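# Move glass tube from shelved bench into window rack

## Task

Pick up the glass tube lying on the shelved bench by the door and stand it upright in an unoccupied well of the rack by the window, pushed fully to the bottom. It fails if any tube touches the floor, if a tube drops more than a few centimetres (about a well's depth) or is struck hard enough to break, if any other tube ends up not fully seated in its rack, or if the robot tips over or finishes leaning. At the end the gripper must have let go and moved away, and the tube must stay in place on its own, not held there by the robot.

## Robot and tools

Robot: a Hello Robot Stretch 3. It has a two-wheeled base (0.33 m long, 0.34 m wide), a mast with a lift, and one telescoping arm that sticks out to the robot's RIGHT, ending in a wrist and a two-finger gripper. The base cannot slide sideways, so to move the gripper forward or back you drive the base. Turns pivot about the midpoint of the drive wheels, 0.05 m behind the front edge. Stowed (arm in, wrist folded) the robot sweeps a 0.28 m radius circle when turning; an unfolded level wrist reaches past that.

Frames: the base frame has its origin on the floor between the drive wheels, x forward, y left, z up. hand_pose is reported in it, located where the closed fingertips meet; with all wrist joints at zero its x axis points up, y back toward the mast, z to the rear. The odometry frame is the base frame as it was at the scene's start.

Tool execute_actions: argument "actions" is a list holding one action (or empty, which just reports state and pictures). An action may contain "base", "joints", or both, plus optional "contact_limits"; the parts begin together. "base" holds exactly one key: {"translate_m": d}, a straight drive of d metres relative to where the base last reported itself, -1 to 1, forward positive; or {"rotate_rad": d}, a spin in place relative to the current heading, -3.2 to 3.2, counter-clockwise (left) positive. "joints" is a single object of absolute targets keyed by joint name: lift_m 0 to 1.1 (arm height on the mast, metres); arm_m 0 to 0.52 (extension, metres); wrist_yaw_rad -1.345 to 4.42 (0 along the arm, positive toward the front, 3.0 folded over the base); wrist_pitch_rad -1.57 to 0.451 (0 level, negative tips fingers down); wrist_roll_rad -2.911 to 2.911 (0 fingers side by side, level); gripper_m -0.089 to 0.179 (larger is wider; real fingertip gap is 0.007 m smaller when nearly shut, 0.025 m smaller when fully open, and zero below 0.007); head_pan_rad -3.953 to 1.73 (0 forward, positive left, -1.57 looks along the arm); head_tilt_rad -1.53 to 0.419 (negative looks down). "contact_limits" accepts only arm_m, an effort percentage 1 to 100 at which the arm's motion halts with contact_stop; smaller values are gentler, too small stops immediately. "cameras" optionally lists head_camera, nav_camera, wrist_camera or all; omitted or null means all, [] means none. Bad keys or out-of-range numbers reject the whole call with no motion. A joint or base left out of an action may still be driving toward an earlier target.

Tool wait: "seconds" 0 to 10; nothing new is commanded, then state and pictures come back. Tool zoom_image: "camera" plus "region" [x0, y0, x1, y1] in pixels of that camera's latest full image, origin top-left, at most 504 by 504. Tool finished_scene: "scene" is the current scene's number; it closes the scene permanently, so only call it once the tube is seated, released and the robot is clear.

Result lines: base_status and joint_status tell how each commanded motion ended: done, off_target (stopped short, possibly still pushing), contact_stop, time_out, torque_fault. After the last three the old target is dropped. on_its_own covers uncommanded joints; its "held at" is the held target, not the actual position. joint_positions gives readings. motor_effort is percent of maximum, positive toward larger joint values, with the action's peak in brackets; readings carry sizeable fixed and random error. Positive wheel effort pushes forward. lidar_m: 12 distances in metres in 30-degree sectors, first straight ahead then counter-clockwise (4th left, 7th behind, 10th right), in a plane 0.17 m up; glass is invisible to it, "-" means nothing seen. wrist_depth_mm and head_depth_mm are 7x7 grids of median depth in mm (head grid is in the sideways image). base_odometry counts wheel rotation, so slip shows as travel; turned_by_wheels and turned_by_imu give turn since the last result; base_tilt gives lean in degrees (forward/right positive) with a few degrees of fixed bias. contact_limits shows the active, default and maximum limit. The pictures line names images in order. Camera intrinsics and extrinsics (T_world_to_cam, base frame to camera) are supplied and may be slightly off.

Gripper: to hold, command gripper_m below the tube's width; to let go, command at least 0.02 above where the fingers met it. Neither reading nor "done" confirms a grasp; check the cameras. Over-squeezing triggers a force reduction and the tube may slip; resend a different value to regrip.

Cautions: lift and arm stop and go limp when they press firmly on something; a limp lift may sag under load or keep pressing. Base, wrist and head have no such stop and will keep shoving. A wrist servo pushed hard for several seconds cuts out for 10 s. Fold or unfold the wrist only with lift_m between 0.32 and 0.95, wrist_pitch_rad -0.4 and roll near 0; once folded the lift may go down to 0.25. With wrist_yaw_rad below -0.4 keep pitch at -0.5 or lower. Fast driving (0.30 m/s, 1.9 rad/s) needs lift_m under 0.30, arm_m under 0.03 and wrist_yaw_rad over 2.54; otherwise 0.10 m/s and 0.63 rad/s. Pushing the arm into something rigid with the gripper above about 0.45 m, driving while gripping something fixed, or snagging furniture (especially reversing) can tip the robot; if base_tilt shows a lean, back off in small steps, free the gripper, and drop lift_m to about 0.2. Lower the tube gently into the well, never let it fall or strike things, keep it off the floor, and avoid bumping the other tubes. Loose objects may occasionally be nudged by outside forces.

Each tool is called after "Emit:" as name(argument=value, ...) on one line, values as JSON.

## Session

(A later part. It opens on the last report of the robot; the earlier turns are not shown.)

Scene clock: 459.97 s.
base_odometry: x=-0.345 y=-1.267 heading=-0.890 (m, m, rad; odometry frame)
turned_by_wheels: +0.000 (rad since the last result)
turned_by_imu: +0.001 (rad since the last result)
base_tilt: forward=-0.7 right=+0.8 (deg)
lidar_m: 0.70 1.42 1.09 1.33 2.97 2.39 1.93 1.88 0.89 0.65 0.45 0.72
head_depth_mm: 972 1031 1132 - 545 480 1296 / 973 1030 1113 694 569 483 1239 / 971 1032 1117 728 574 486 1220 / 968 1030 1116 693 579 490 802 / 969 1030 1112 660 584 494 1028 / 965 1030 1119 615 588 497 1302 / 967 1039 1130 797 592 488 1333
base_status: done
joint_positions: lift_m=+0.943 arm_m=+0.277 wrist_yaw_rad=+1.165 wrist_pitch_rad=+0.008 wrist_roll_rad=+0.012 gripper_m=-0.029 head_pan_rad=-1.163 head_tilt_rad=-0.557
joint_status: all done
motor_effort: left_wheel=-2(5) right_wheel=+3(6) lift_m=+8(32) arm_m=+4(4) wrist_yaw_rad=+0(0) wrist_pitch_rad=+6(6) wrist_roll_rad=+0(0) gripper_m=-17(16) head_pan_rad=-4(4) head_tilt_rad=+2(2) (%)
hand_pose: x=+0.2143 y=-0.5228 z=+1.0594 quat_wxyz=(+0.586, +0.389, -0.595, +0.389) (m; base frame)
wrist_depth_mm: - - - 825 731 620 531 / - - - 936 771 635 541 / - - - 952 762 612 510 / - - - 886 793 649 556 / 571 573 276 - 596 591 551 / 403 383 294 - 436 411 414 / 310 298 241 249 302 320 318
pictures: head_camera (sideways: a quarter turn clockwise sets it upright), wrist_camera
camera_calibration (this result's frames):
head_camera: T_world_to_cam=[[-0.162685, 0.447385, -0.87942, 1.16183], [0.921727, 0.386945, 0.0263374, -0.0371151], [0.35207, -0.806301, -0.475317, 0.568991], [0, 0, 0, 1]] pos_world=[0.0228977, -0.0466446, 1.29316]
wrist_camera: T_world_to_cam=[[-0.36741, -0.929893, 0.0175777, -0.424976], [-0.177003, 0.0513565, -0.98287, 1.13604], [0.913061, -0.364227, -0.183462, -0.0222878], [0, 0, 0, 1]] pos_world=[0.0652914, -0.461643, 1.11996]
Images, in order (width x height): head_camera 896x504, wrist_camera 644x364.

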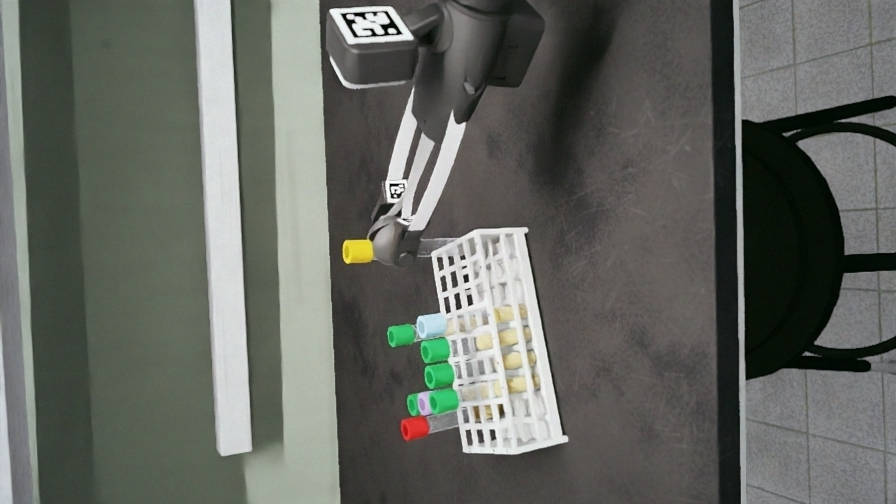

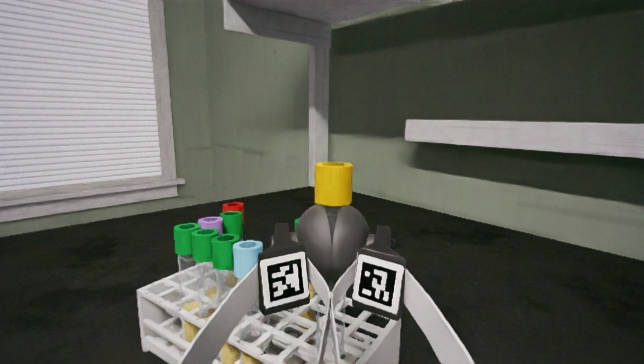

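Emit:
execute_actions(actions=[])

Scene clock: 475.27 s.
base_odometry: x=-0.345 y=-1.267 heading=-0.890 (m, m, rad; odometry frame)
turned_by_wheels: +0.000 (rad since the last result)
turned_by_imu: +0.001 (rad since the last result)
base_tilt: forward=-0.8 right=+0.9 (deg)
lidar_m: 0.70 1.42 1.09 1.33 2.96 2.39 1.93 1.88 0.89 0.65 0.45 0.72
head_depth_mm: 970 1034 1127 - 546 481 1295 / 969 1024 1116 694 567 483 1248 / 968 1032 1120 728 575 487 1218 / 974 1030 1114 695 577 491 799 / 969 1030 1109 661 583 495 1031 / 969 1032 1120 613 588 499 1302 / 969 1040 1122 801 590 487 1334
base_status: done
joint_positions: lift_m=+0.943 arm_m=+0.277 wrist_yaw_rad=+1.165 wrist_pitch_rad=+0.008 wrist_roll_rad=+0.012 gripper_m=-0.029 head_pan_rad=-1.163 head_tilt_rad=-0.557
joint_status: all done
motor_effort: left_wheel=-2(5) right_wheel=+3(6) lift_m=+8(32) arm_m=+3(4) wrist_yaw_rad=+0(0) wrist_pitch_rad=+5(6) wrist_roll_rad=+0(0) gripper_m=-17(16) head_pan_rad=-3(4) head_tilt_rad=+3(2) (%)
hand_pose: x=+0.2143 y=-0.5228 z=+1.0594 quat_wxyz=(+0.586, +0.389, -0.595, +0.389) (m; base frame)
wrist_depth_mm: - - - 817 728 618 530 / - - - 935 766 629 531 / - - - 948 754 618 502 / - - - 869 798 652 555 / 574 569 277 - 591 588 545 / 400 380 293 - 436 414 415 / 311 297 241 247 302 318 319
pictures: head_camera (sideways: a quarter turn clockwise sets it upright), nav_camera (sideways: a quarter turn counterclockwise sets it upright), wrist_camera
camera_calibration (this result's frames):
head_camera: T_world_to_cam=[[-0.162686, 0.447385, -0.87942, 1.16183], [0.921727, 0.386945, 0.0263374, -0.0371151], [0.35207, -0.8063, -0.475317, 0.568991], [0, 0, 0, 1]] pos_world=[0.0228977, -0.0466446, 1.29316]
nav_camera: T_world_to_cam=[[0.188294, -0.502601, 0.843764, -1.05524], [-0.908485, -0.415513, -0.0447697, 0.112295], [0.373096, -0.758117, -0.534844, 0.650139], [0, 0, 0, 1]] pos_world=[0.0581485, 0.0091786, 1.24312]
wrist_camera: T_world_to_cam=[[-0.36741, -0.929893, 0.0175778, -0.424976], [-0.177003, 0.0513563, -0.98287, 1.13604], [0.913061, -0.364227, -0.183462, -0.0222879], [0, 0, 0, 1]] pos_world=[0.0652914, -0.461643, 1.11996]
Images, in order (width x height): head_camera 896x504, nav_camera 672x504, wrist_camera 644x364.

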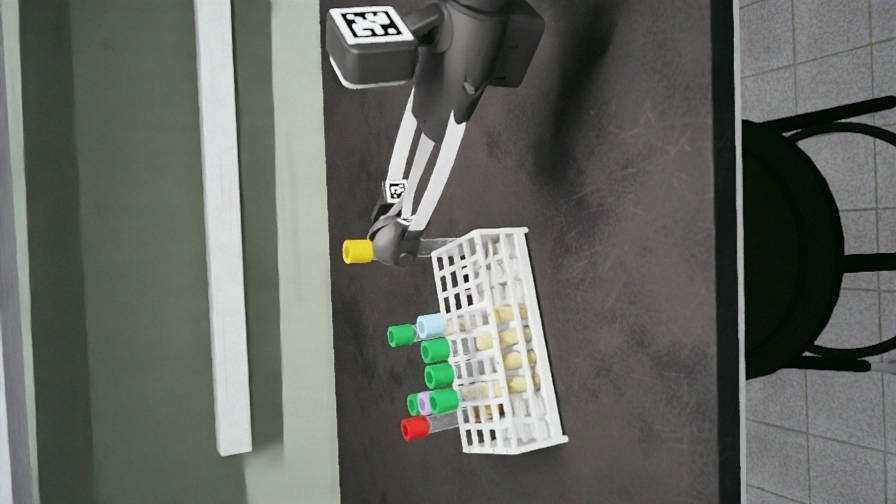

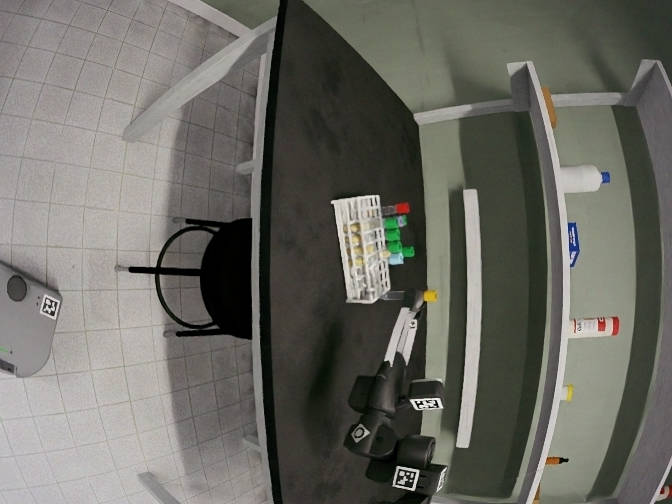

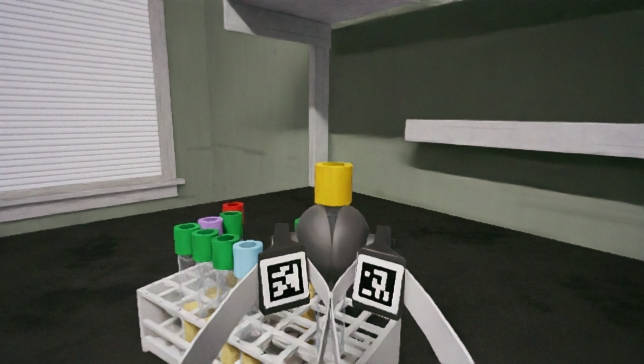

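Emit:
zoom_image(camera="head_camera", region=[400, 205, 540, 295])

Emit:
zoom_image(camera="wrist_camera", region=[240, 260, 420, 364])

Region (400, 205, 540, 295) of head_camera's 896x504 image, scaled by 3.600, with more detail than that image has; it fills the top 324 rows of this view, and the rest is white.

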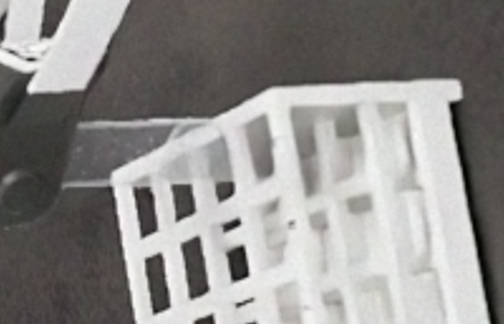

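Region (240, 260, 420, 364) of wrist_camera's 644x364 image, scaled by 2.800; it fills the top 291 rows of this view, and the rest is white.

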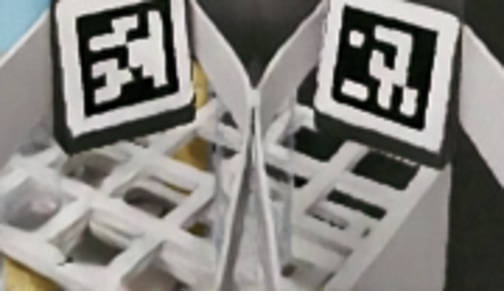

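Emit:
zoom_image(camera="wrist_camera", region=[280, 300, 400, 364])

Emit:
zoom_image(camera="head_camera", region=[425, 220, 495, 270])

Region (280, 300, 400, 364) of wrist_camera's 644x364 image, scaled by 4.200; it fills the top 269 rows of this view, and the rest is white.

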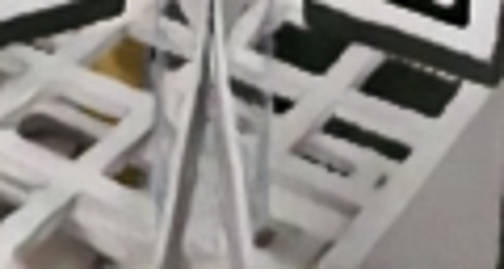

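Region (425, 220, 495, 270) of head_camera's 896x504 image, scaled by 7.200, with more detail than that image has; it fills the top 360 rows of this view, and the rest is white.

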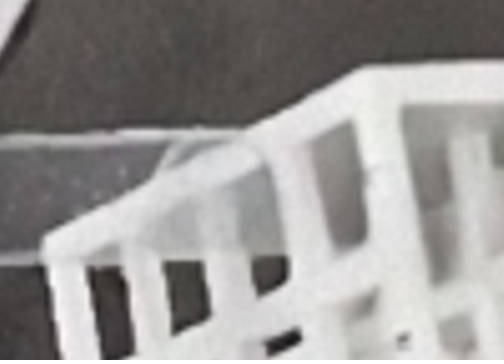

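Emit:
execute_actions(actions=[{"joints": {"lift_m": 0.933}}], cameras=["head_camera", "wrist_camera"])

Emit:
zoom_image(camera="head_camera", region=[425, 220, 495, 270])

Emit:
zoom_image(camera="wrist_camera", region=[260, 280, 410, 364])

Scene clock: 491.37 s.
base_odometry: x=-0.345 y=-1.267 heading=-0.890 (m, m, rad; odometry frame)
turned_by_wheels: +0.000 (rad since the last result)
turned_by_imu: +0.001 (rad since the last result)
base_tilt: forward=-0.8 right=+0.9 (deg)
lidar_m: 0.70 1.42 1.08 1.33 2.97 2.39 1.93 1.88 0.89 0.65 0.45 0.72
head_depth_mm: 969 1030 1109 - 545 479 1292 / 971 1029 1113 811 568 483 1238 / 968 1032 1119 730 573 486 1218 / 971 1028 1116 680 578 490 798 / 965 1026 1118 663 583 495 1033 / 967 1030 1116 615 588 499 1300 / 973 1042 1129 800 592 487 1338
base_status: not commanded
joint_positions: lift_m=+0.934 arm_m=+0.277 wrist_yaw_rad=+1.165 wrist_pitch_rad=+0.008 wrist_roll_rad=+0.012 gripper_m=-0.029 head_pan_rad=-1.163 head_tilt_rad=-0.557
joint_status: all done
motor_effort: left_wheel=-2(2) right_wheel=+3(4) lift_m=+8(9) arm_m=+3(3) wrist_yaw_rad=+0(0) wrist_pitch_rad=+6(5) wrist_roll_rad=+0(0) gripper_m=-17(17) head_pan_rad=-4(4) head_tilt_rad=+4(3) (%)
hand_pose: x=+0.2143 y=-0.5228 z=+1.0504 quat_wxyz=(+0.586, +0.389, -0.595, +0.389) (m; base frame)
wrist_depth_mm: - - - 840 754 619 531 / - - - 949 767 630 534 / - - - 954 773 601 504 / - - - 842 769 651 554 / 547 542 243 - 566 567 533 / 386 345 280 - 420 395 397 / 296 284 234 232 281 302 305
pictures: head_camera (sideways: a quarter turn clockwise sets it upright), wrist_camera
camera_calibration (this result's frames):
head_camera: T_world_to_cam=[[-0.162686, 0.447385, -0.87942, 1.16183], [0.921727, 0.386945, 0.0263374, -0.0371151], [0.35207, -0.8063, -0.475317, 0.56899], [0, 0, 0, 1]] pos_world=[0.0228978, -0.0466446, 1.29316]
wrist_camera: T_world_to_cam=[[-0.36741, -0.929893, 0.0175778, -0.424818], [-0.177003, 0.0513565, -0.98287, 1.12718], [0.913061, -0.364228, -0.183463, -0.0239406], [0, 0, 0, 1]] pos_world=[0.0652914, -0.461644, 1.11095]
Images, in order (width x height): head_camera 896x504, wrist_camera 644x364.

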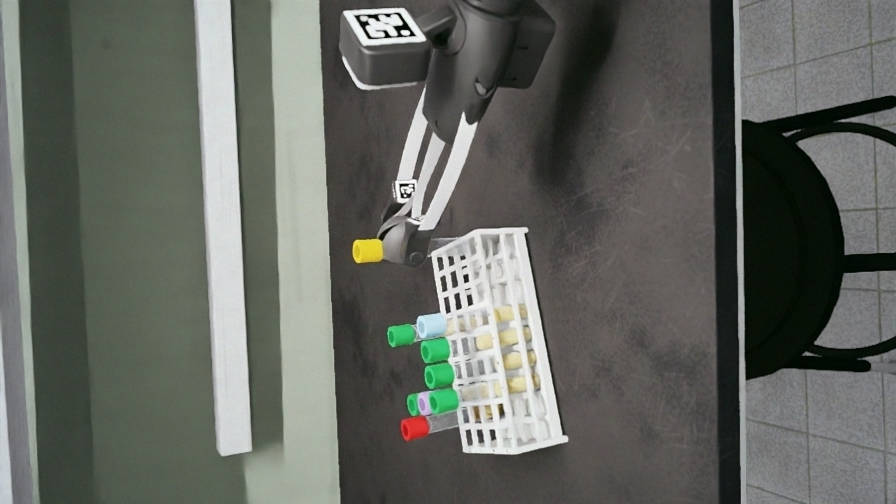

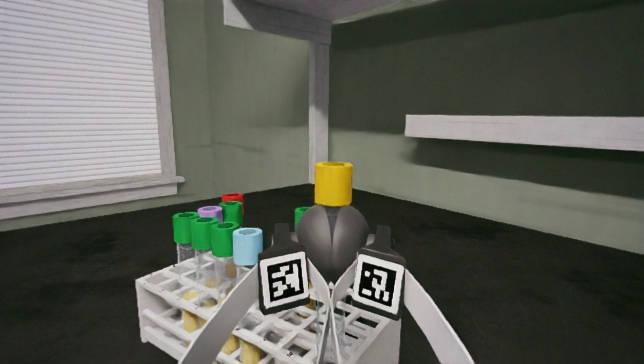

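Region (425, 220, 495, 270) of head_camera's 896x504 image, scaled by 7.200, with more detail than that image has; it fills the top 360 rows of this view, and the rest is white.

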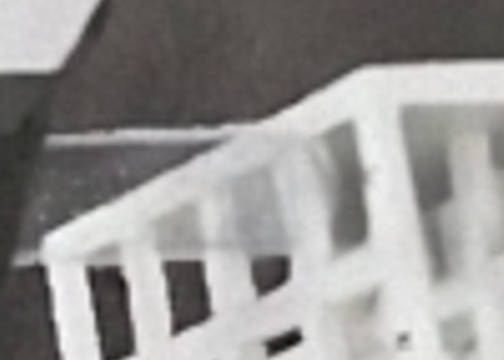

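Region (260, 280, 410, 364) of wrist_camera's 644x364 image, scaled by 3.360; it fills the top 282 rows of this view, and the rest is white.

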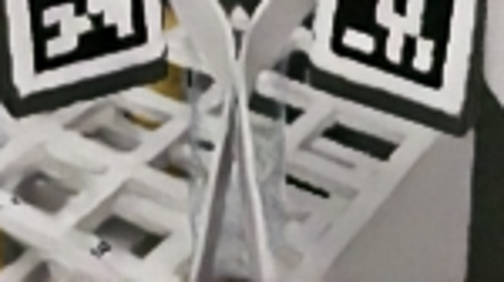

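Emit:
zoom_image(camera="wrist_camera", region=[255, 314, 355, 364])

Emit:
zoom_image(camera="wrist_camera", region=[310, 304, 410, 364])

Region (255, 314, 355, 364) of wrist_camera's 644x364 image, scaled by 5.040.

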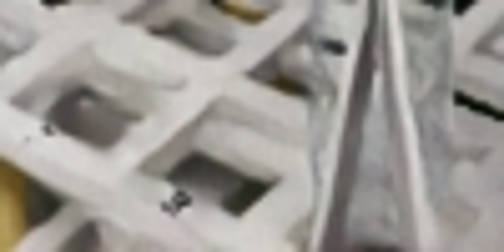

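Region (310, 304, 410, 364) of wrist_camera's 644x364 image, scaled by 5.040; it fills the top 302 rows of this view, and the rest is white.

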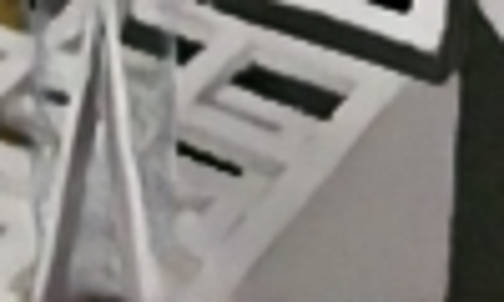

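Emit:
execute_actions(actions=[{"joints": {"lift_m": 0.925}}], cameras=["head_camera", "wrist_camera"])

Emit:
zoom_image(camera="head_camera", region=[425, 220, 495, 270])

Emit:
zoom_image(camera="wrist_camera", region=[270, 294, 390, 364])

Scene clock: 513.90 s.
base_odometry: x=-0.345 y=-1.267 heading=-0.890 (m, m, rad; odometry frame)
turned_by_wheels: +0.000 (rad since the last result)
turned_by_imu: +0.001 (rad since the last result)
base_tilt: forward=-0.7 right=+0.8 (deg)
lidar_m: 0.70 1.42 1.08 1.33 2.96 2.39 1.93 1.88 0.89 0.66 0.45 0.72
head_depth_mm: 972 1027 1115 - 544 480 1279 / 973 1033 1114 834 567 484 1246 / 970 1029 1115 731 572 487 1214 / 973 1032 1113 678 578 489 801 / 972 1025 1110 662 582 494 1027 / 972 1029 1126 616 589 497 1300 / 970 1042 1124 798 594 488 1339
base_status: not commanded
joint_positions: lift_m=+0.926 arm_m=+0.277 wrist_yaw_rad=+1.165 wrist_pitch_rad=+0.012 wrist_roll_rad=+0.012 gripper_m=-0.029 head_pan_rad=-1.163 head_tilt_rad=-0.557
joint_status: all done
motor_effort: left_wheel=-2(2) right_wheel=+3(3) lift_m=+8(8) arm_m=+3(3) wrist_yaw_rad=+0(0) wrist_pitch_rad=+5(6) wrist_roll_rad=+0(0) gripper_m=-18(17) head_pan_rad=-3(3) head_tilt_rad=+3(3) (%)
hand_pose: x=+0.2143 y=-0.5229 z=+1.0435 quat_wxyz=(+0.585, +0.388, -0.596, +0.390) (m; base frame)
wrist_depth_mm: - - - 844 762 619 530 / - - - 936 773 635 541 / - - - 964 775 605 501 / - - - 815 768 657 552 / 529 530 239 - 546 548 537 / 374 315 279 - 404 385 384 / 288 276 230 223 280 292 294
pictures: head_camera (sideways: a quarter turn clockwise sets it upright), wrist_camera
camera_calibration (this result's frames):
head_camera: T_world_to_cam=[[-0.162686, 0.447385, -0.87942, 1.16183], [0.921727, 0.386945, 0.0263374, -0.0371151], [0.35207, -0.8063, -0.475317, 0.568991], [0, 0, 0, 1]] pos_world=[0.0228978, -0.0466446, 1.29316]
wrist_camera: T_world_to_cam=[[-0.367588, -0.92982, 0.0176948, -0.42479], [-0.173413, 0.0498376, -0.983587, 1.11954], [0.913678, -0.364624, -0.179562, -0.0297176], [0, 0, 0, 1]] pos_world=[0.0651458, -0.461609, 1.10334]
Images, in order (width x height): head_camera 896x504, wrist_camera 644x364.

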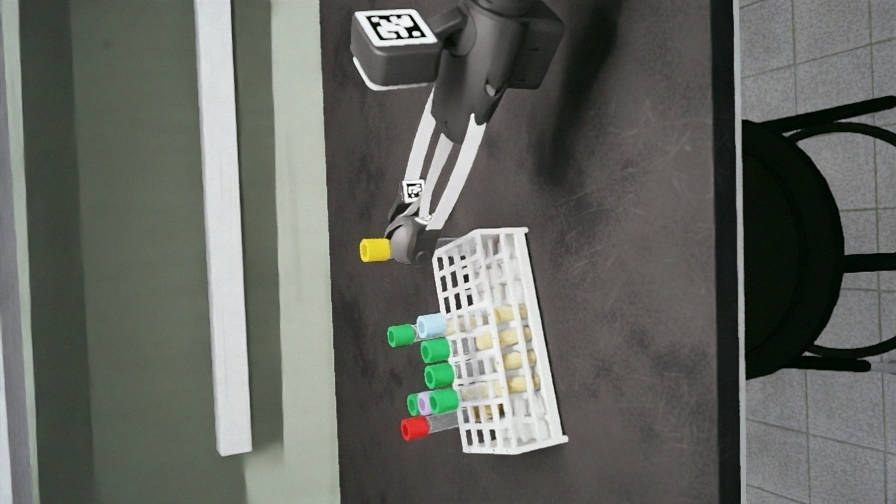

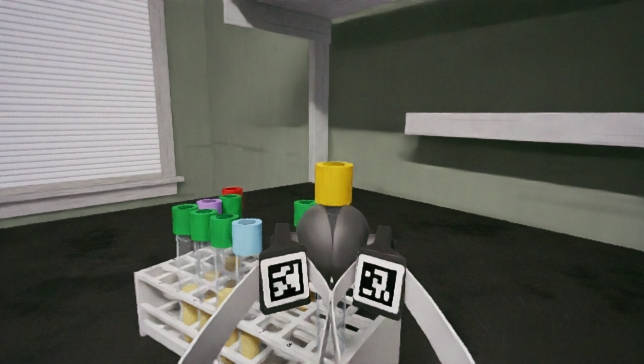

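Region (425, 220, 495, 270) of head_camera's 896x504 image, scaled by 7.200, with more detail than that image has; it fills the top 360 rows of this view, and the rest is white.

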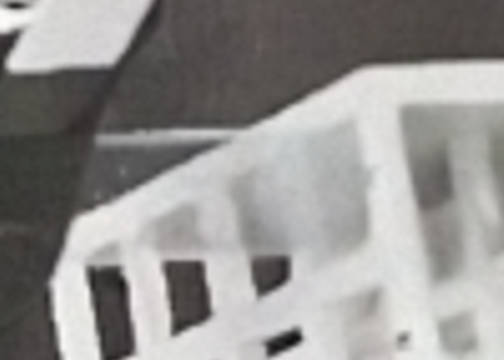

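Region (270, 294, 390, 364) of wrist_camera's 644x364 image, scaled by 4.200; it fills the top 294 rows of this view, and the rest is white.

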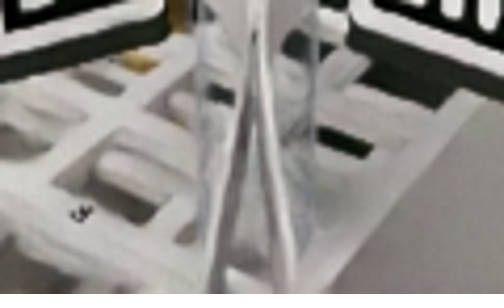

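Emit:
execute_actions(actions=[{"joints": {"arm_m": 0.275}}], cameras=["head_camera", "wrist_camera"])

Emit:
zoom_image(camera="head_camera", region=[425, 220, 495, 270])

Emit:
zoom_image(camera="wrist_camera", region=[270, 294, 390, 364])

Scene clock: 520.97 s.
base_odometry: x=-0.345 y=-1.267 heading=-0.890 (m, m, rad; odometry frame)
turned_by_wheels: +0.000 (rad since the last result)
turned_by_imu: +0.001 (rad since the last result)
base_tilt: forward=-0.7 right=+0.9 (deg)
lidar_m: 0.70 1.42 1.09 1.33 2.96 2.39 1.93 1.88 0.89 0.65 0.45 0.72
head_depth_mm: 967 1034 1122 - 544 479 1296 / 970 1029 1109 836 566 484 1243 / 971 1034 1119 730 575 486 1215 / 973 1029 1114 671 579 491 803 / 971 1030 1115 666 582 495 1030 / 967 1030 1119 619 588 497 1297 / 968 1038 1131 798 593 487 1336
base_status: not commanded
joint_positions: lift_m=+0.926 arm_m=+0.275 wrist_yaw_rad=+1.165 wrist_pitch_rad=+0.012 wrist_roll_rad=+0.012 gripper_m=-0.029 head_pan_rad=-1.163 head_tilt_rad=-0.557
joint_status: all done
motor_effort: left_wheel=-2(2) right_wheel=+3(3) lift_m=+8(8) arm_m=-5(7) wrist_yaw_rad=+0(1) wrist_pitch_rad=+5(5) wrist_roll_rad=+0(0) gripper_m=-17(17) head_pan_rad=-4(4) head_tilt_rad=+3(3) (%)
hand_pose: x=+0.2143 y=-0.5216 z=+1.0435 quat_wxyz=(+0.585, +0.388, -0.596, +0.390) (m; base frame)
wrist_depth_mm: - - - 848 755 625 527 / - - - 956 764 638 540 / - - - 959 781 610 506 / - - - 827 785 654 554 / 529 530 244 - 548 553 531 / 373 333 280 - 409 384 387 / 286 275 230 223 269 295 293
pictures: head_camera (sideways: a quarter turn clockwise sets it upright), wrist_camera
camera_calibration (this result's frames):
head_camera: T_world_to_cam=[[-0.162686, 0.447385, -0.87942, 1.16183], [0.921727, 0.386945, 0.0263374, -0.0371151], [0.35207, -0.8063, -0.475317, 0.568991], [0, 0, 0, 1]] pos_world=[0.0228978, -0.0466446, 1.29316]
wrist_camera: T_world_to_cam=[[-0.368086, -0.929623, 0.0176974, -0.423409], [-0.173365, 0.0499192, -0.983592, 1.1195], [0.913486, -0.365115, -0.179538, -0.0294389], [0, 0, 0, 1]] pos_world=[0.0651236, -0.460244, 1.10334]
Images, in order (width x height): head_camera 896x504, wrist_camera 644x364.

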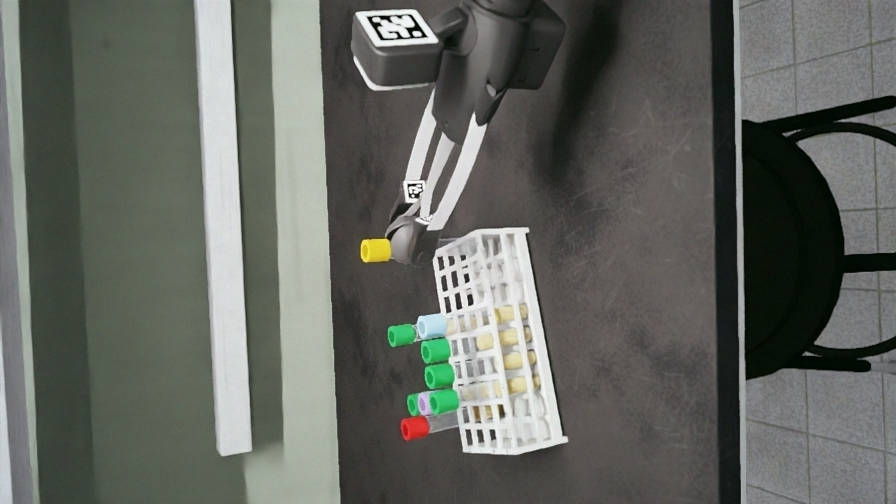

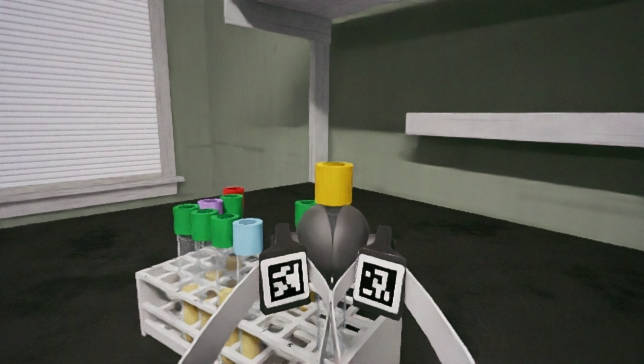

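Region (425, 220, 495, 270) of head_camera's 896x504 image, scaled by 7.200, with more detail than that image has; it fills the top 360 rows of this view, and the rest is white.

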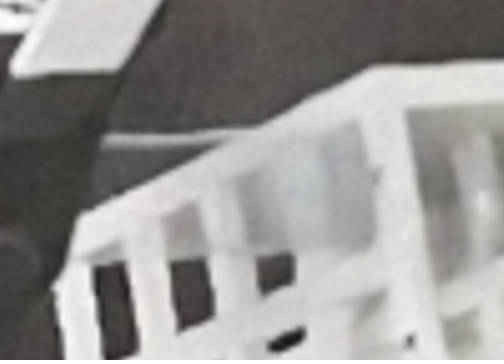

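Region (270, 294, 390, 364) of wrist_camera's 644x364 image, scaled by 4.200; it fills the top 294 rows of this view, and the rest is white.

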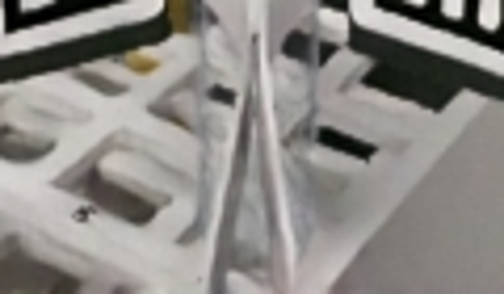

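Emit:
execute_actions(actions=[{"joints": {"arm_m": 0.2765, "lift_m": 0.916}}], cameras=["head_camera", "wrist_camera"])

Emit:
zoom_image(camera="head_camera", region=[360, 205, 540, 295])

Emit:
zoom_image(camera="wrist_camera", region=[270, 294, 390, 364])

Scene clock: 536.20 s.
base_odometry: x=-0.345 y=-1.267 heading=-0.890 (m, m, rad; odometry frame)
turned_by_wheels: +0.000 (rad since the last result)
turned_by_imu: +0.001 (rad since the last result)
base_tilt: forward=-0.7 right=+0.9 (deg)
lidar_m: 0.70 1.42 1.08 1.33 2.96 2.39 1.93 1.88 0.89 0.66 0.45 0.72
head_depth_mm: 971 1034 1117 - 536 480 1286 / 970 1028 1121 831 567 483 1247 / 969 1029 1115 732 573 487 1214 / 970 1029 1116 672 578 492 804 / 970 1034 1111 665 584 494 1034 / 966 1029 1115 618 587 498 1297 / 967 1044 1126 799 592 489 1335
base_status: not commanded
joint_positions: lift_m=+0.917 arm_m=+0.276 wrist_yaw_rad=+1.165 wrist_pitch_rad=+0.012 wrist_roll_rad=+0.012 gripper_m=-0.029 head_pan_rad=-1.163 head_tilt_rad=-0.557
joint_status: all done
motor_effort: left_wheel=-2(2) right_wheel=+3(4) lift_m=+8(7) arm_m=+3(3) wrist_yaw_rad=+0(0) wrist_pitch_rad=+4(5) wrist_roll_rad=+0(0) gripper_m=-17(16) head_pan_rad=-4(4) head_tilt_rad=+3(3) (%)
hand_pose: x=+0.2143 y=-0.5225 z=+1.0346 quat_wxyz=(+0.585, +0.388, -0.596, +0.390) (m; base frame)
wrist_depth_mm: - - - 857 746 628 530 / - - - 942 779 624 538 / - - - 969 768 604 501 / - - - 703 769 654 551 / 504 506 292 - 524 525 530 / 353 292 259 - 387 364 367 / 274 268 229 208 253 279 281
pictures: head_camera (sideways: a quarter turn clockwise sets it upright), wrist_camera
camera_calibration (this result's frames):
head_camera: T_world_to_cam=[[-0.162686, 0.447385, -0.87942, 1.16183], [0.921727, 0.386945, 0.0263374, -0.0371151], [0.35207, -0.8063, -0.475317, 0.568991], [0, 0, 0, 1]] pos_world=[0.0228978, -0.0466446, 1.29316]
wrist_camera: T_world_to_cam=[[-0.368089, -0.929622, 0.017708, -0.424104], [-0.172953, 0.049744, -0.983673, 1.11071], [0.913563, -0.365142, -0.179091, -0.031869], [0, 0, 0, 1]] pos_world=[0.0651075, -0.461144, 1.09438]
Images, in order (width x height): head_camera 896x504, wrist_camera 644x364.

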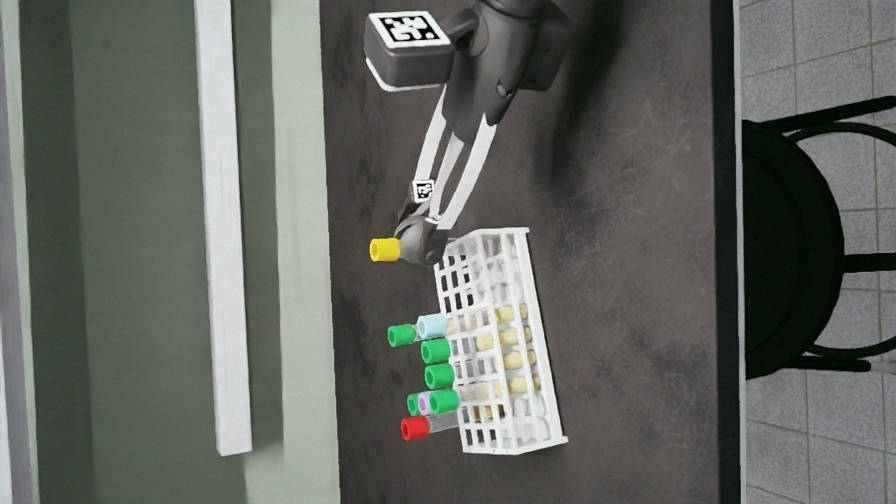

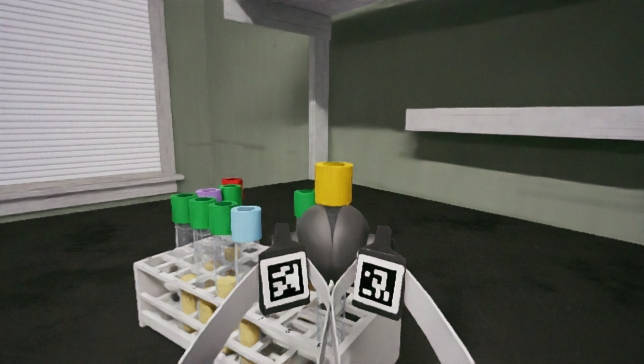

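Region (360, 205, 540, 295) of head_camera's 896x504 image, scaled by 2.800, with more detail than that image has.

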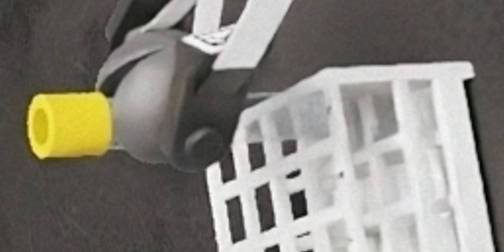

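Region (270, 294, 390, 364) of wrist_camera's 644x364 image, scaled by 4.200; it fills the top 294 rows of this view, and the rest is white.

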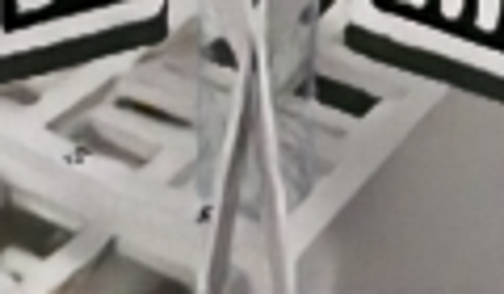

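Emit:
execute_actions(actions=[{"joints": {"lift_m": 0.9}}], cameras=["head_camera", "wrist_camera"])

Emit:
zoom_image(camera="head_camera", region=[370, 205, 550, 345])

Scene clock: 539.73 s.
base_odometry: x=-0.345 y=-1.267 heading=-0.890 (m, m, rad; odometry frame)
turned_by_wheels: +0.000 (rad since the last result)
turned_by_imu: +0.001 (rad since the last result)
base_tilt: forward=-0.7 right=+0.9 (deg)
lidar_m: 0.70 1.42 1.09 1.34 2.97 2.39 1.94 1.88 0.89 0.65 0.45 0.72
head_depth_mm: 969 1030 1114 - 526 480 1290 / 973 1036 1116 830 560 483 1248 / 967 1031 1118 800 573 487 1217 / 970 1032 1114 674 578 491 800 / 967 1029 1117 664 583 495 1027 / 970 1030 1121 617 589 497 1301 / 971 1045 1129 801 592 487 1326
base_status: not commanded
joint_positions: lift_m=+0.901 arm_m=+0.276 wrist_yaw_rad=+1.165 wrist_pitch_rad=+0.012 wrist_roll_rad=+0.012 gripper_m=-0.029 head_pan_rad=-1.163 head_tilt_rad=-0.557
joint_status: all done
motor_effort: left_wheel=-2(2) right_wheel=+4(4) lift_m=+9(9) arm_m=+3(3) wrist_yaw_rad=+1(1) wrist_pitch_rad=+5(5) wrist_roll_rad=+0(0) gripper_m=-17(18) head_pan_rad=-4(4) head_tilt_rad=+4(3) (%)
hand_pose: x=+0.2143 y=-0.5225 z=+1.0186 quat_wxyz=(+0.585, +0.388, -0.596, +0.390) (m; base frame)
wrist_depth_mm: - - - 878 737 625 534 / - - - 920 766 629 529 / - - - 964 776 619 523 / - - 262 267 739 649 548 / 460 462 313 - 476 481 485 / 323 289 241 - 352 332 336 / 250 250 225 195 232 254 255
pictures: head_camera (sideways: a quarter turn clockwise sets it upright), wrist_camera
camera_calibration (this result's frames):
head_camera: T_world_to_cam=[[-0.162686, 0.447385, -0.87942, 1.16183], [0.921727, 0.386945, 0.0263374, -0.0371151], [0.35207, -0.8063, -0.475317, 0.568991], [0, 0, 0, 1]] pos_world=[0.0228978, -0.0466446, 1.29316]
wrist_camera: T_world_to_cam=[[-0.368087, -0.929623, 0.0177087, -0.423823], [-0.172892, 0.0497184, -0.983685, 1.09498], [0.913576, -0.365144, -0.179025, -0.0348047], [0, 0, 0, 1]] pos_world=[0.0651052, -0.461145, 1.07839]
Images, in order (width x height): head_camera 896x504, wrist_camera 644x364.

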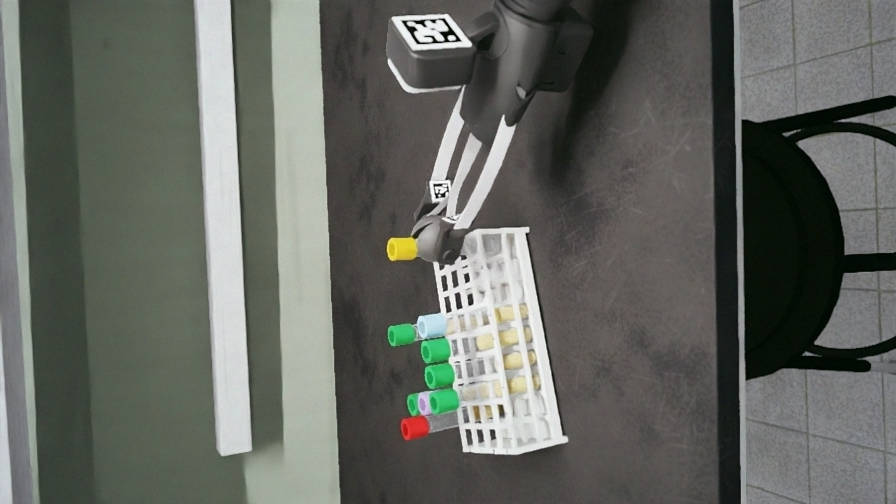

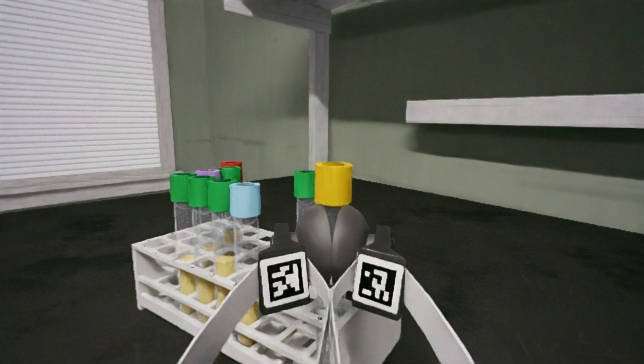

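Region (370, 205, 550, 345) of head_camera's 896x504 image, scaled by 2.800, with more detail than that image has.

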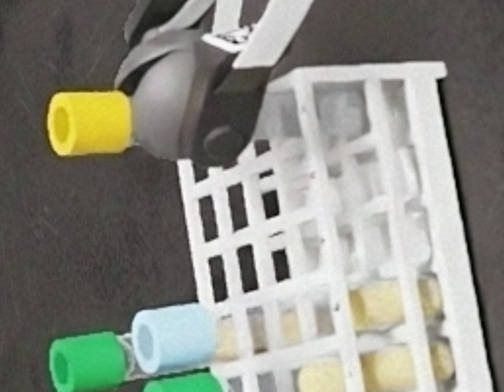

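Emit:
execute_actions(actions=[{"joints": {"lift_m": 0.888}}], cameras=["head_camera", "wrist_camera"])

Emit:
zoom_image(camera="head_camera", region=[370, 205, 550, 345])

Scene clock: 544.23 s.
base_odometry: x=-0.345 y=-1.267 heading=-0.890 (m, m, rad; odometry frame)
turned_by_wheels: +0.000 (rad since the last result)
turned_by_imu: +0.001 (rad since the last result)
base_tilt: forward=-0.7 right=+0.8 (deg)
lidar_m: 0.70 1.42 1.09 1.34 2.96 2.39 1.93 1.88 0.89 0.66 0.45 0.72
head_depth_mm: 975 1029 1115 801 525 480 1287 / 968 1034 1113 828 549 483 1240 / 966 1030 1113 803 574 487 1216 / 969 1034 1110 712 580 490 799 / 969 1038 1114 667 585 495 1028 / 972 1030 1115 618 588 497 1297 / 966 1041 1126 797 594 488 1337
base_status: not commanded
joint_positions: lift_m=+0.889 arm_m=+0.276 wrist_yaw_rad=+1.165 wrist_pitch_rad=+0.012 wrist_roll_rad=+0.012 gripper_m=-0.029 head_pan_rad=-1.163 head_tilt_rad=-0.557
joint_status: all done
motor_effort: left_wheel=-2(2) right_wheel=+3(4) lift_m=+8(9) arm_m=+2(2) wrist_yaw_rad=+0(0) wrist_pitch_rad=+4(5) wrist_roll_rad=+0(0) gripper_m=-17(16) head_pan_rad=-4(3) head_tilt_rad=+3(4) (%)
hand_pose: x=+0.2143 y=-0.5225 z=+1.0066 quat_wxyz=(+0.585, +0.388, -0.596, +0.390) (m; base frame)
wrist_depth_mm: - - - 881 748 625 534 / - - - 944 767 616 516 / - - - 950 783 628 530 / - - 230 589 746 640 554 / 427 394 272 - 439 442 446 / 301 282 241 - 325 309 311 / 231 231 214 194 225 237 237
pictures: head_camera (sideways: a quarter turn clockwise sets it upright), wrist_camera
camera_calibration (this result's frames):
head_camera: T_world_to_cam=[[-0.162686, 0.447385, -0.87942, 1.16183], [0.921727, 0.386945, 0.0263374, -0.0371151], [0.35207, -0.8063, -0.475317, 0.568991], [0, 0, 0, 1]] pos_world=[0.0228978, -0.0466446, 1.29316]
wrist_camera: T_world_to_cam=[[-0.368087, -0.929623, 0.0177086, -0.423611], [-0.172882, 0.0497144, -0.983687, 1.08318], [0.913578, -0.365144, -0.179014, -0.0369631], [0, 0, 0, 1]] pos_world=[0.0651048, -0.461145, 1.06639]
Images, in order (width x height): head_camera 896x504, wrist_camera 644x364.

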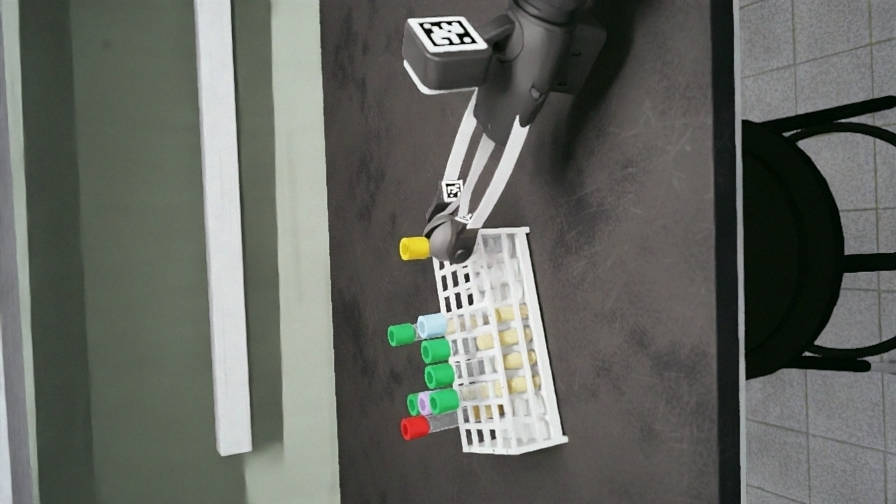

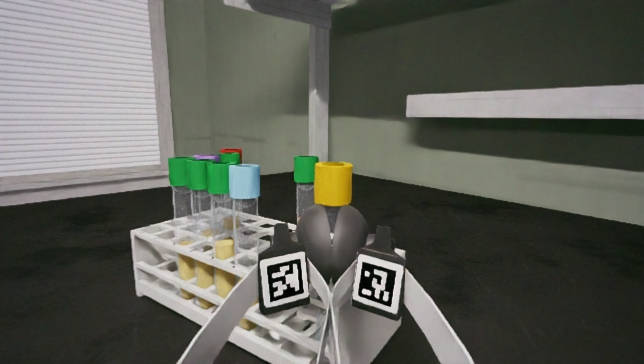

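Region (370, 205, 550, 345) of head_camera's 896x504 image, scaled by 2.800, with more detail than that image has.

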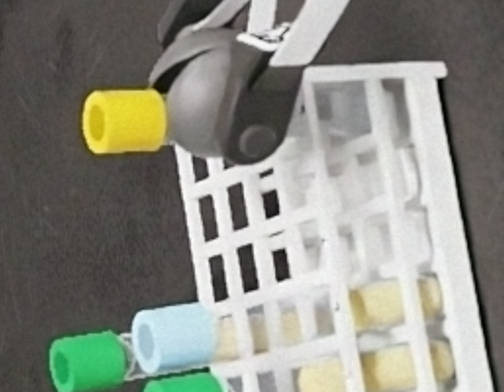

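Emit:
execute_actions(actions=[{"joints": {"lift_m": 0.8845}}], cameras=["head_camera", "wrist_camera"])

Scene clock: 549.23 s.
base_odometry: x=-0.345 y=-1.267 heading=-0.890 (m, m, rad; odometry frame)
turned_by_wheels: +0.000 (rad since the last result)
turned_by_imu: +0.001 (rad since the last result)
base_tilt: forward=-0.7 right=+0.8 (deg)
lidar_m: 0.70 1.42 1.09 1.33 2.96 2.39 1.93 1.88 0.89 0.65 0.45 0.72
head_depth_mm: 969 1034 1116 820 526 480 1292 / 968 1032 1113 795 550 483 1238 / 973 1033 1114 805 575 487 1212 / 968 1028 1119 685 579 490 802 / 973 1034 1116 666 584 495 1027 / 969 1035 1119 618 588 498 1304 / 971 1043 1131 802 592 487 1337
base_status: not commanded
joint_positions: lift_m=+0.885 arm_m=+0.276 wrist_yaw_rad=+1.165 wrist_pitch_rad=+0.012 wrist_roll_rad=+0.012 gripper_m=-0.029 head_pan_rad=-1.163 head_tilt_rad=-0.557
joint_status: all done
motor_effort: left_wheel=-2(2) right_wheel=+3(3) lift_m=+9(9) arm_m=+3(3) wrist_yaw_rad=+0(0) wrist_pitch_rad=+4(5) wrist_roll_rad=+0(0) gripper_m=-17(17) head_pan_rad=-5(3) head_tilt_rad=+3(3) (%)
hand_pose: x=+0.2143 y=-0.5225 z=+1.0031 quat_wxyz=(+0.585, +0.388, -0.596, +0.390) (m; base frame)
wrist_depth_mm: - - - 891 759 621 530 / - - - 938 768 609 517 / - - - 966 778 628 535 / - - 229 577 731 635 551 / 415 356 276 - 431 433 436 / 293 277 235 - 321 301 304 / 226 226 213 194 218 231 232
pictures: head_camera (sideways: a quarter turn clockwise sets it upright), wrist_camera
camera_calibration (this result's frames):
head_camera: T_world_to_cam=[[-0.162686, 0.447385, -0.87942, 1.16183], [0.921726, 0.386945, 0.0263374, -0.0371151], [0.352071, -0.8063, -0.475317, 0.56899], [0, 0, 0, 1]] pos_world=[0.0228978, -0.0466446, 1.29316]
wrist_camera: T_world_to_cam=[[-0.368087, -0.929623, 0.0177085, -0.423549], [-0.172882, 0.0497146, -0.983687, 1.07973], [0.913578, -0.365144, -0.179014, -0.0375901], [0, 0, 0, 1]] pos_world=[0.0651048, -0.461145, 1.06289]
Images, in order (width x height): head_camera 896x504, wrist_camera 644x364.

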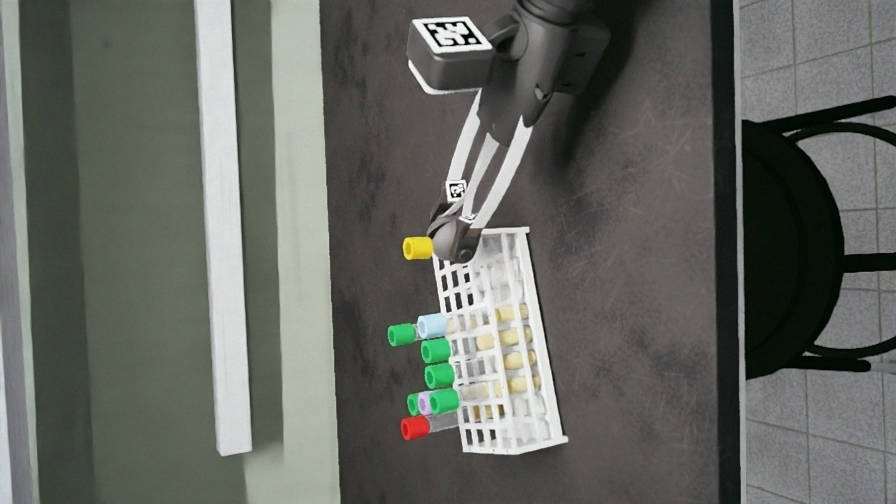

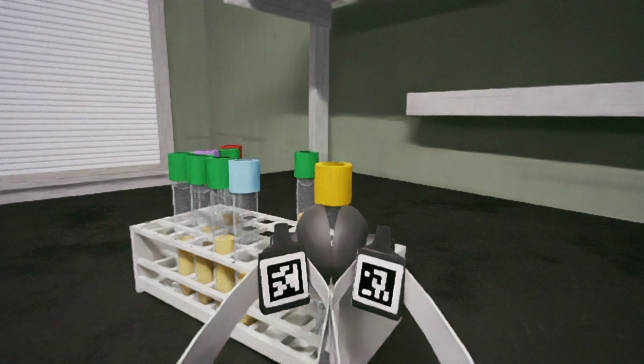

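The tube is within about 2 mm of the well's bottom, so I'm releasing it now.

Emit:
execute_actions(actions=[{"joints": {"gripper_m": 0.05}}], cameras=["head_camera", "wrist_camera"])

Emit:
zoom_image(camera="head_camera", region=[370, 205, 550, 345])

Scene clock: 552.70 s.
base_odometry: x=-0.345 y=-1.267 heading=-0.890 (m, m, rad; odometry frame)
turned_by_wheels: +0.000 (rad since the last result)
turned_by_imu: +0.001 (rad since the last result)
base_tilt: forward=-0.8 right=+0.8 (deg)
lidar_m: 0.70 1.42 1.09 1.33 2.97 2.39 1.94 1.88 0.89 0.65 0.45 0.72
head_depth_mm: 972 1032 1113 818 525 480 1290 / 967 1028 1115 810 547 485 1240 / 970 1031 1115 802 573 487 1222 / 968 1029 1110 771 580 489 799 / 965 1034 1116 669 583 494 1025 / 970 1032 1118 628 587 499 1300 / 964 1042 1132 800 595 488 1339
base_status: not commanded
joint_positions: lift_m=+0.885 arm_m=+0.276 wrist_yaw_rad=+1.165 wrist_pitch_rad=+0.012 wrist_roll_rad=+0.012 gripper_m=+0.050 head_pan_rad=-1.163 head_tilt_rad=-0.557
joint_status: all done
motor_effort: left_wheel=-2(2) right_wheel=+3(3) lift_m=+8(8) arm_m=+3(3) wrist_yaw_rad=+1(1) wrist_pitch_rad=+5(5) wrist_roll_rad=+0(0) gripper_m=+1(97) head_pan_rad=-4(4) head_tilt_rad=+3(3) (%)
hand_pose: x=+0.2143 y=-0.5225 z=+1.0031 quat_wxyz=(+0.585, +0.388, -0.596, +0.390) (m; base frame)
wrist_depth_mm: - - - 895 752 623 528 / - - - 931 766 618 513 / - - - 949 787 629 531 / - - 228 566 740 640 555 / 415 357 284 282 469 437 438 / 293 278 - 207 - 303 304 / 226 227 217 191 226 231 232
pictures: head_camera (sideways: a quarter turn clockwise sets it upright), wrist_camera
camera_calibration (this result's frames):
head_camera: T_world_to_cam=[[-0.162686, 0.447385, -0.87942, 1.16183], [0.921727, 0.386945, 0.0263374, -0.0371151], [0.35207, -0.8063, -0.475317, 0.56899], [0, 0, 0, 1]] pos_world=[0.0228978, -0.0466446, 1.29316]
wrist_camera: T_world_to_cam=[[-0.368085, -0.929624, 0.0177063, -0.423547], [-0.172954, 0.0497452, -0.983673, 1.07973], [0.913565, -0.365137, -0.179092, -0.0375076], [0, 0, 0, 1]] pos_world=[0.0651077, -0.461146, 1.06288]
Images, in order (width x height): head_camera 896x504, wrist_camera 644x364.

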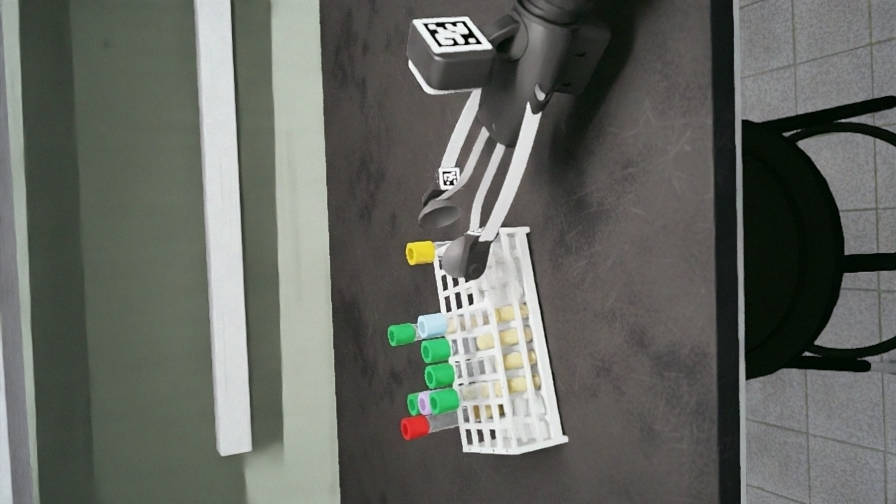

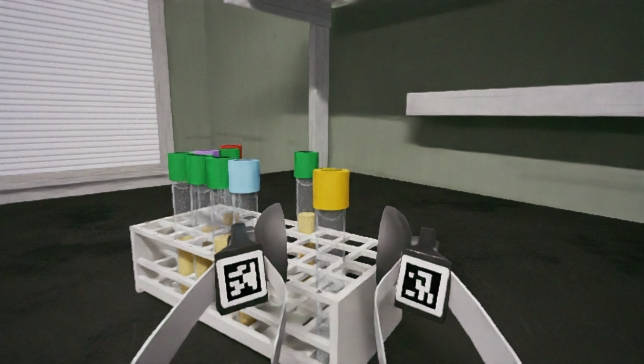

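Region (370, 205, 550, 345) of head_camera's 896x504 image, scaled by 2.800, with more detail than that image has.

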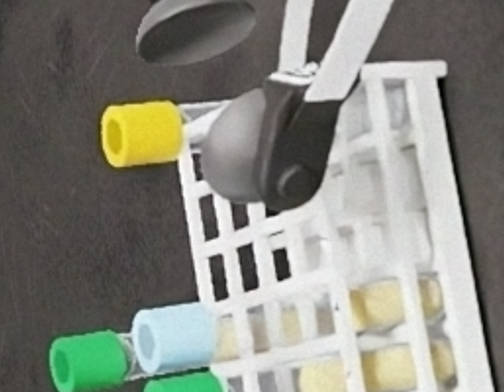

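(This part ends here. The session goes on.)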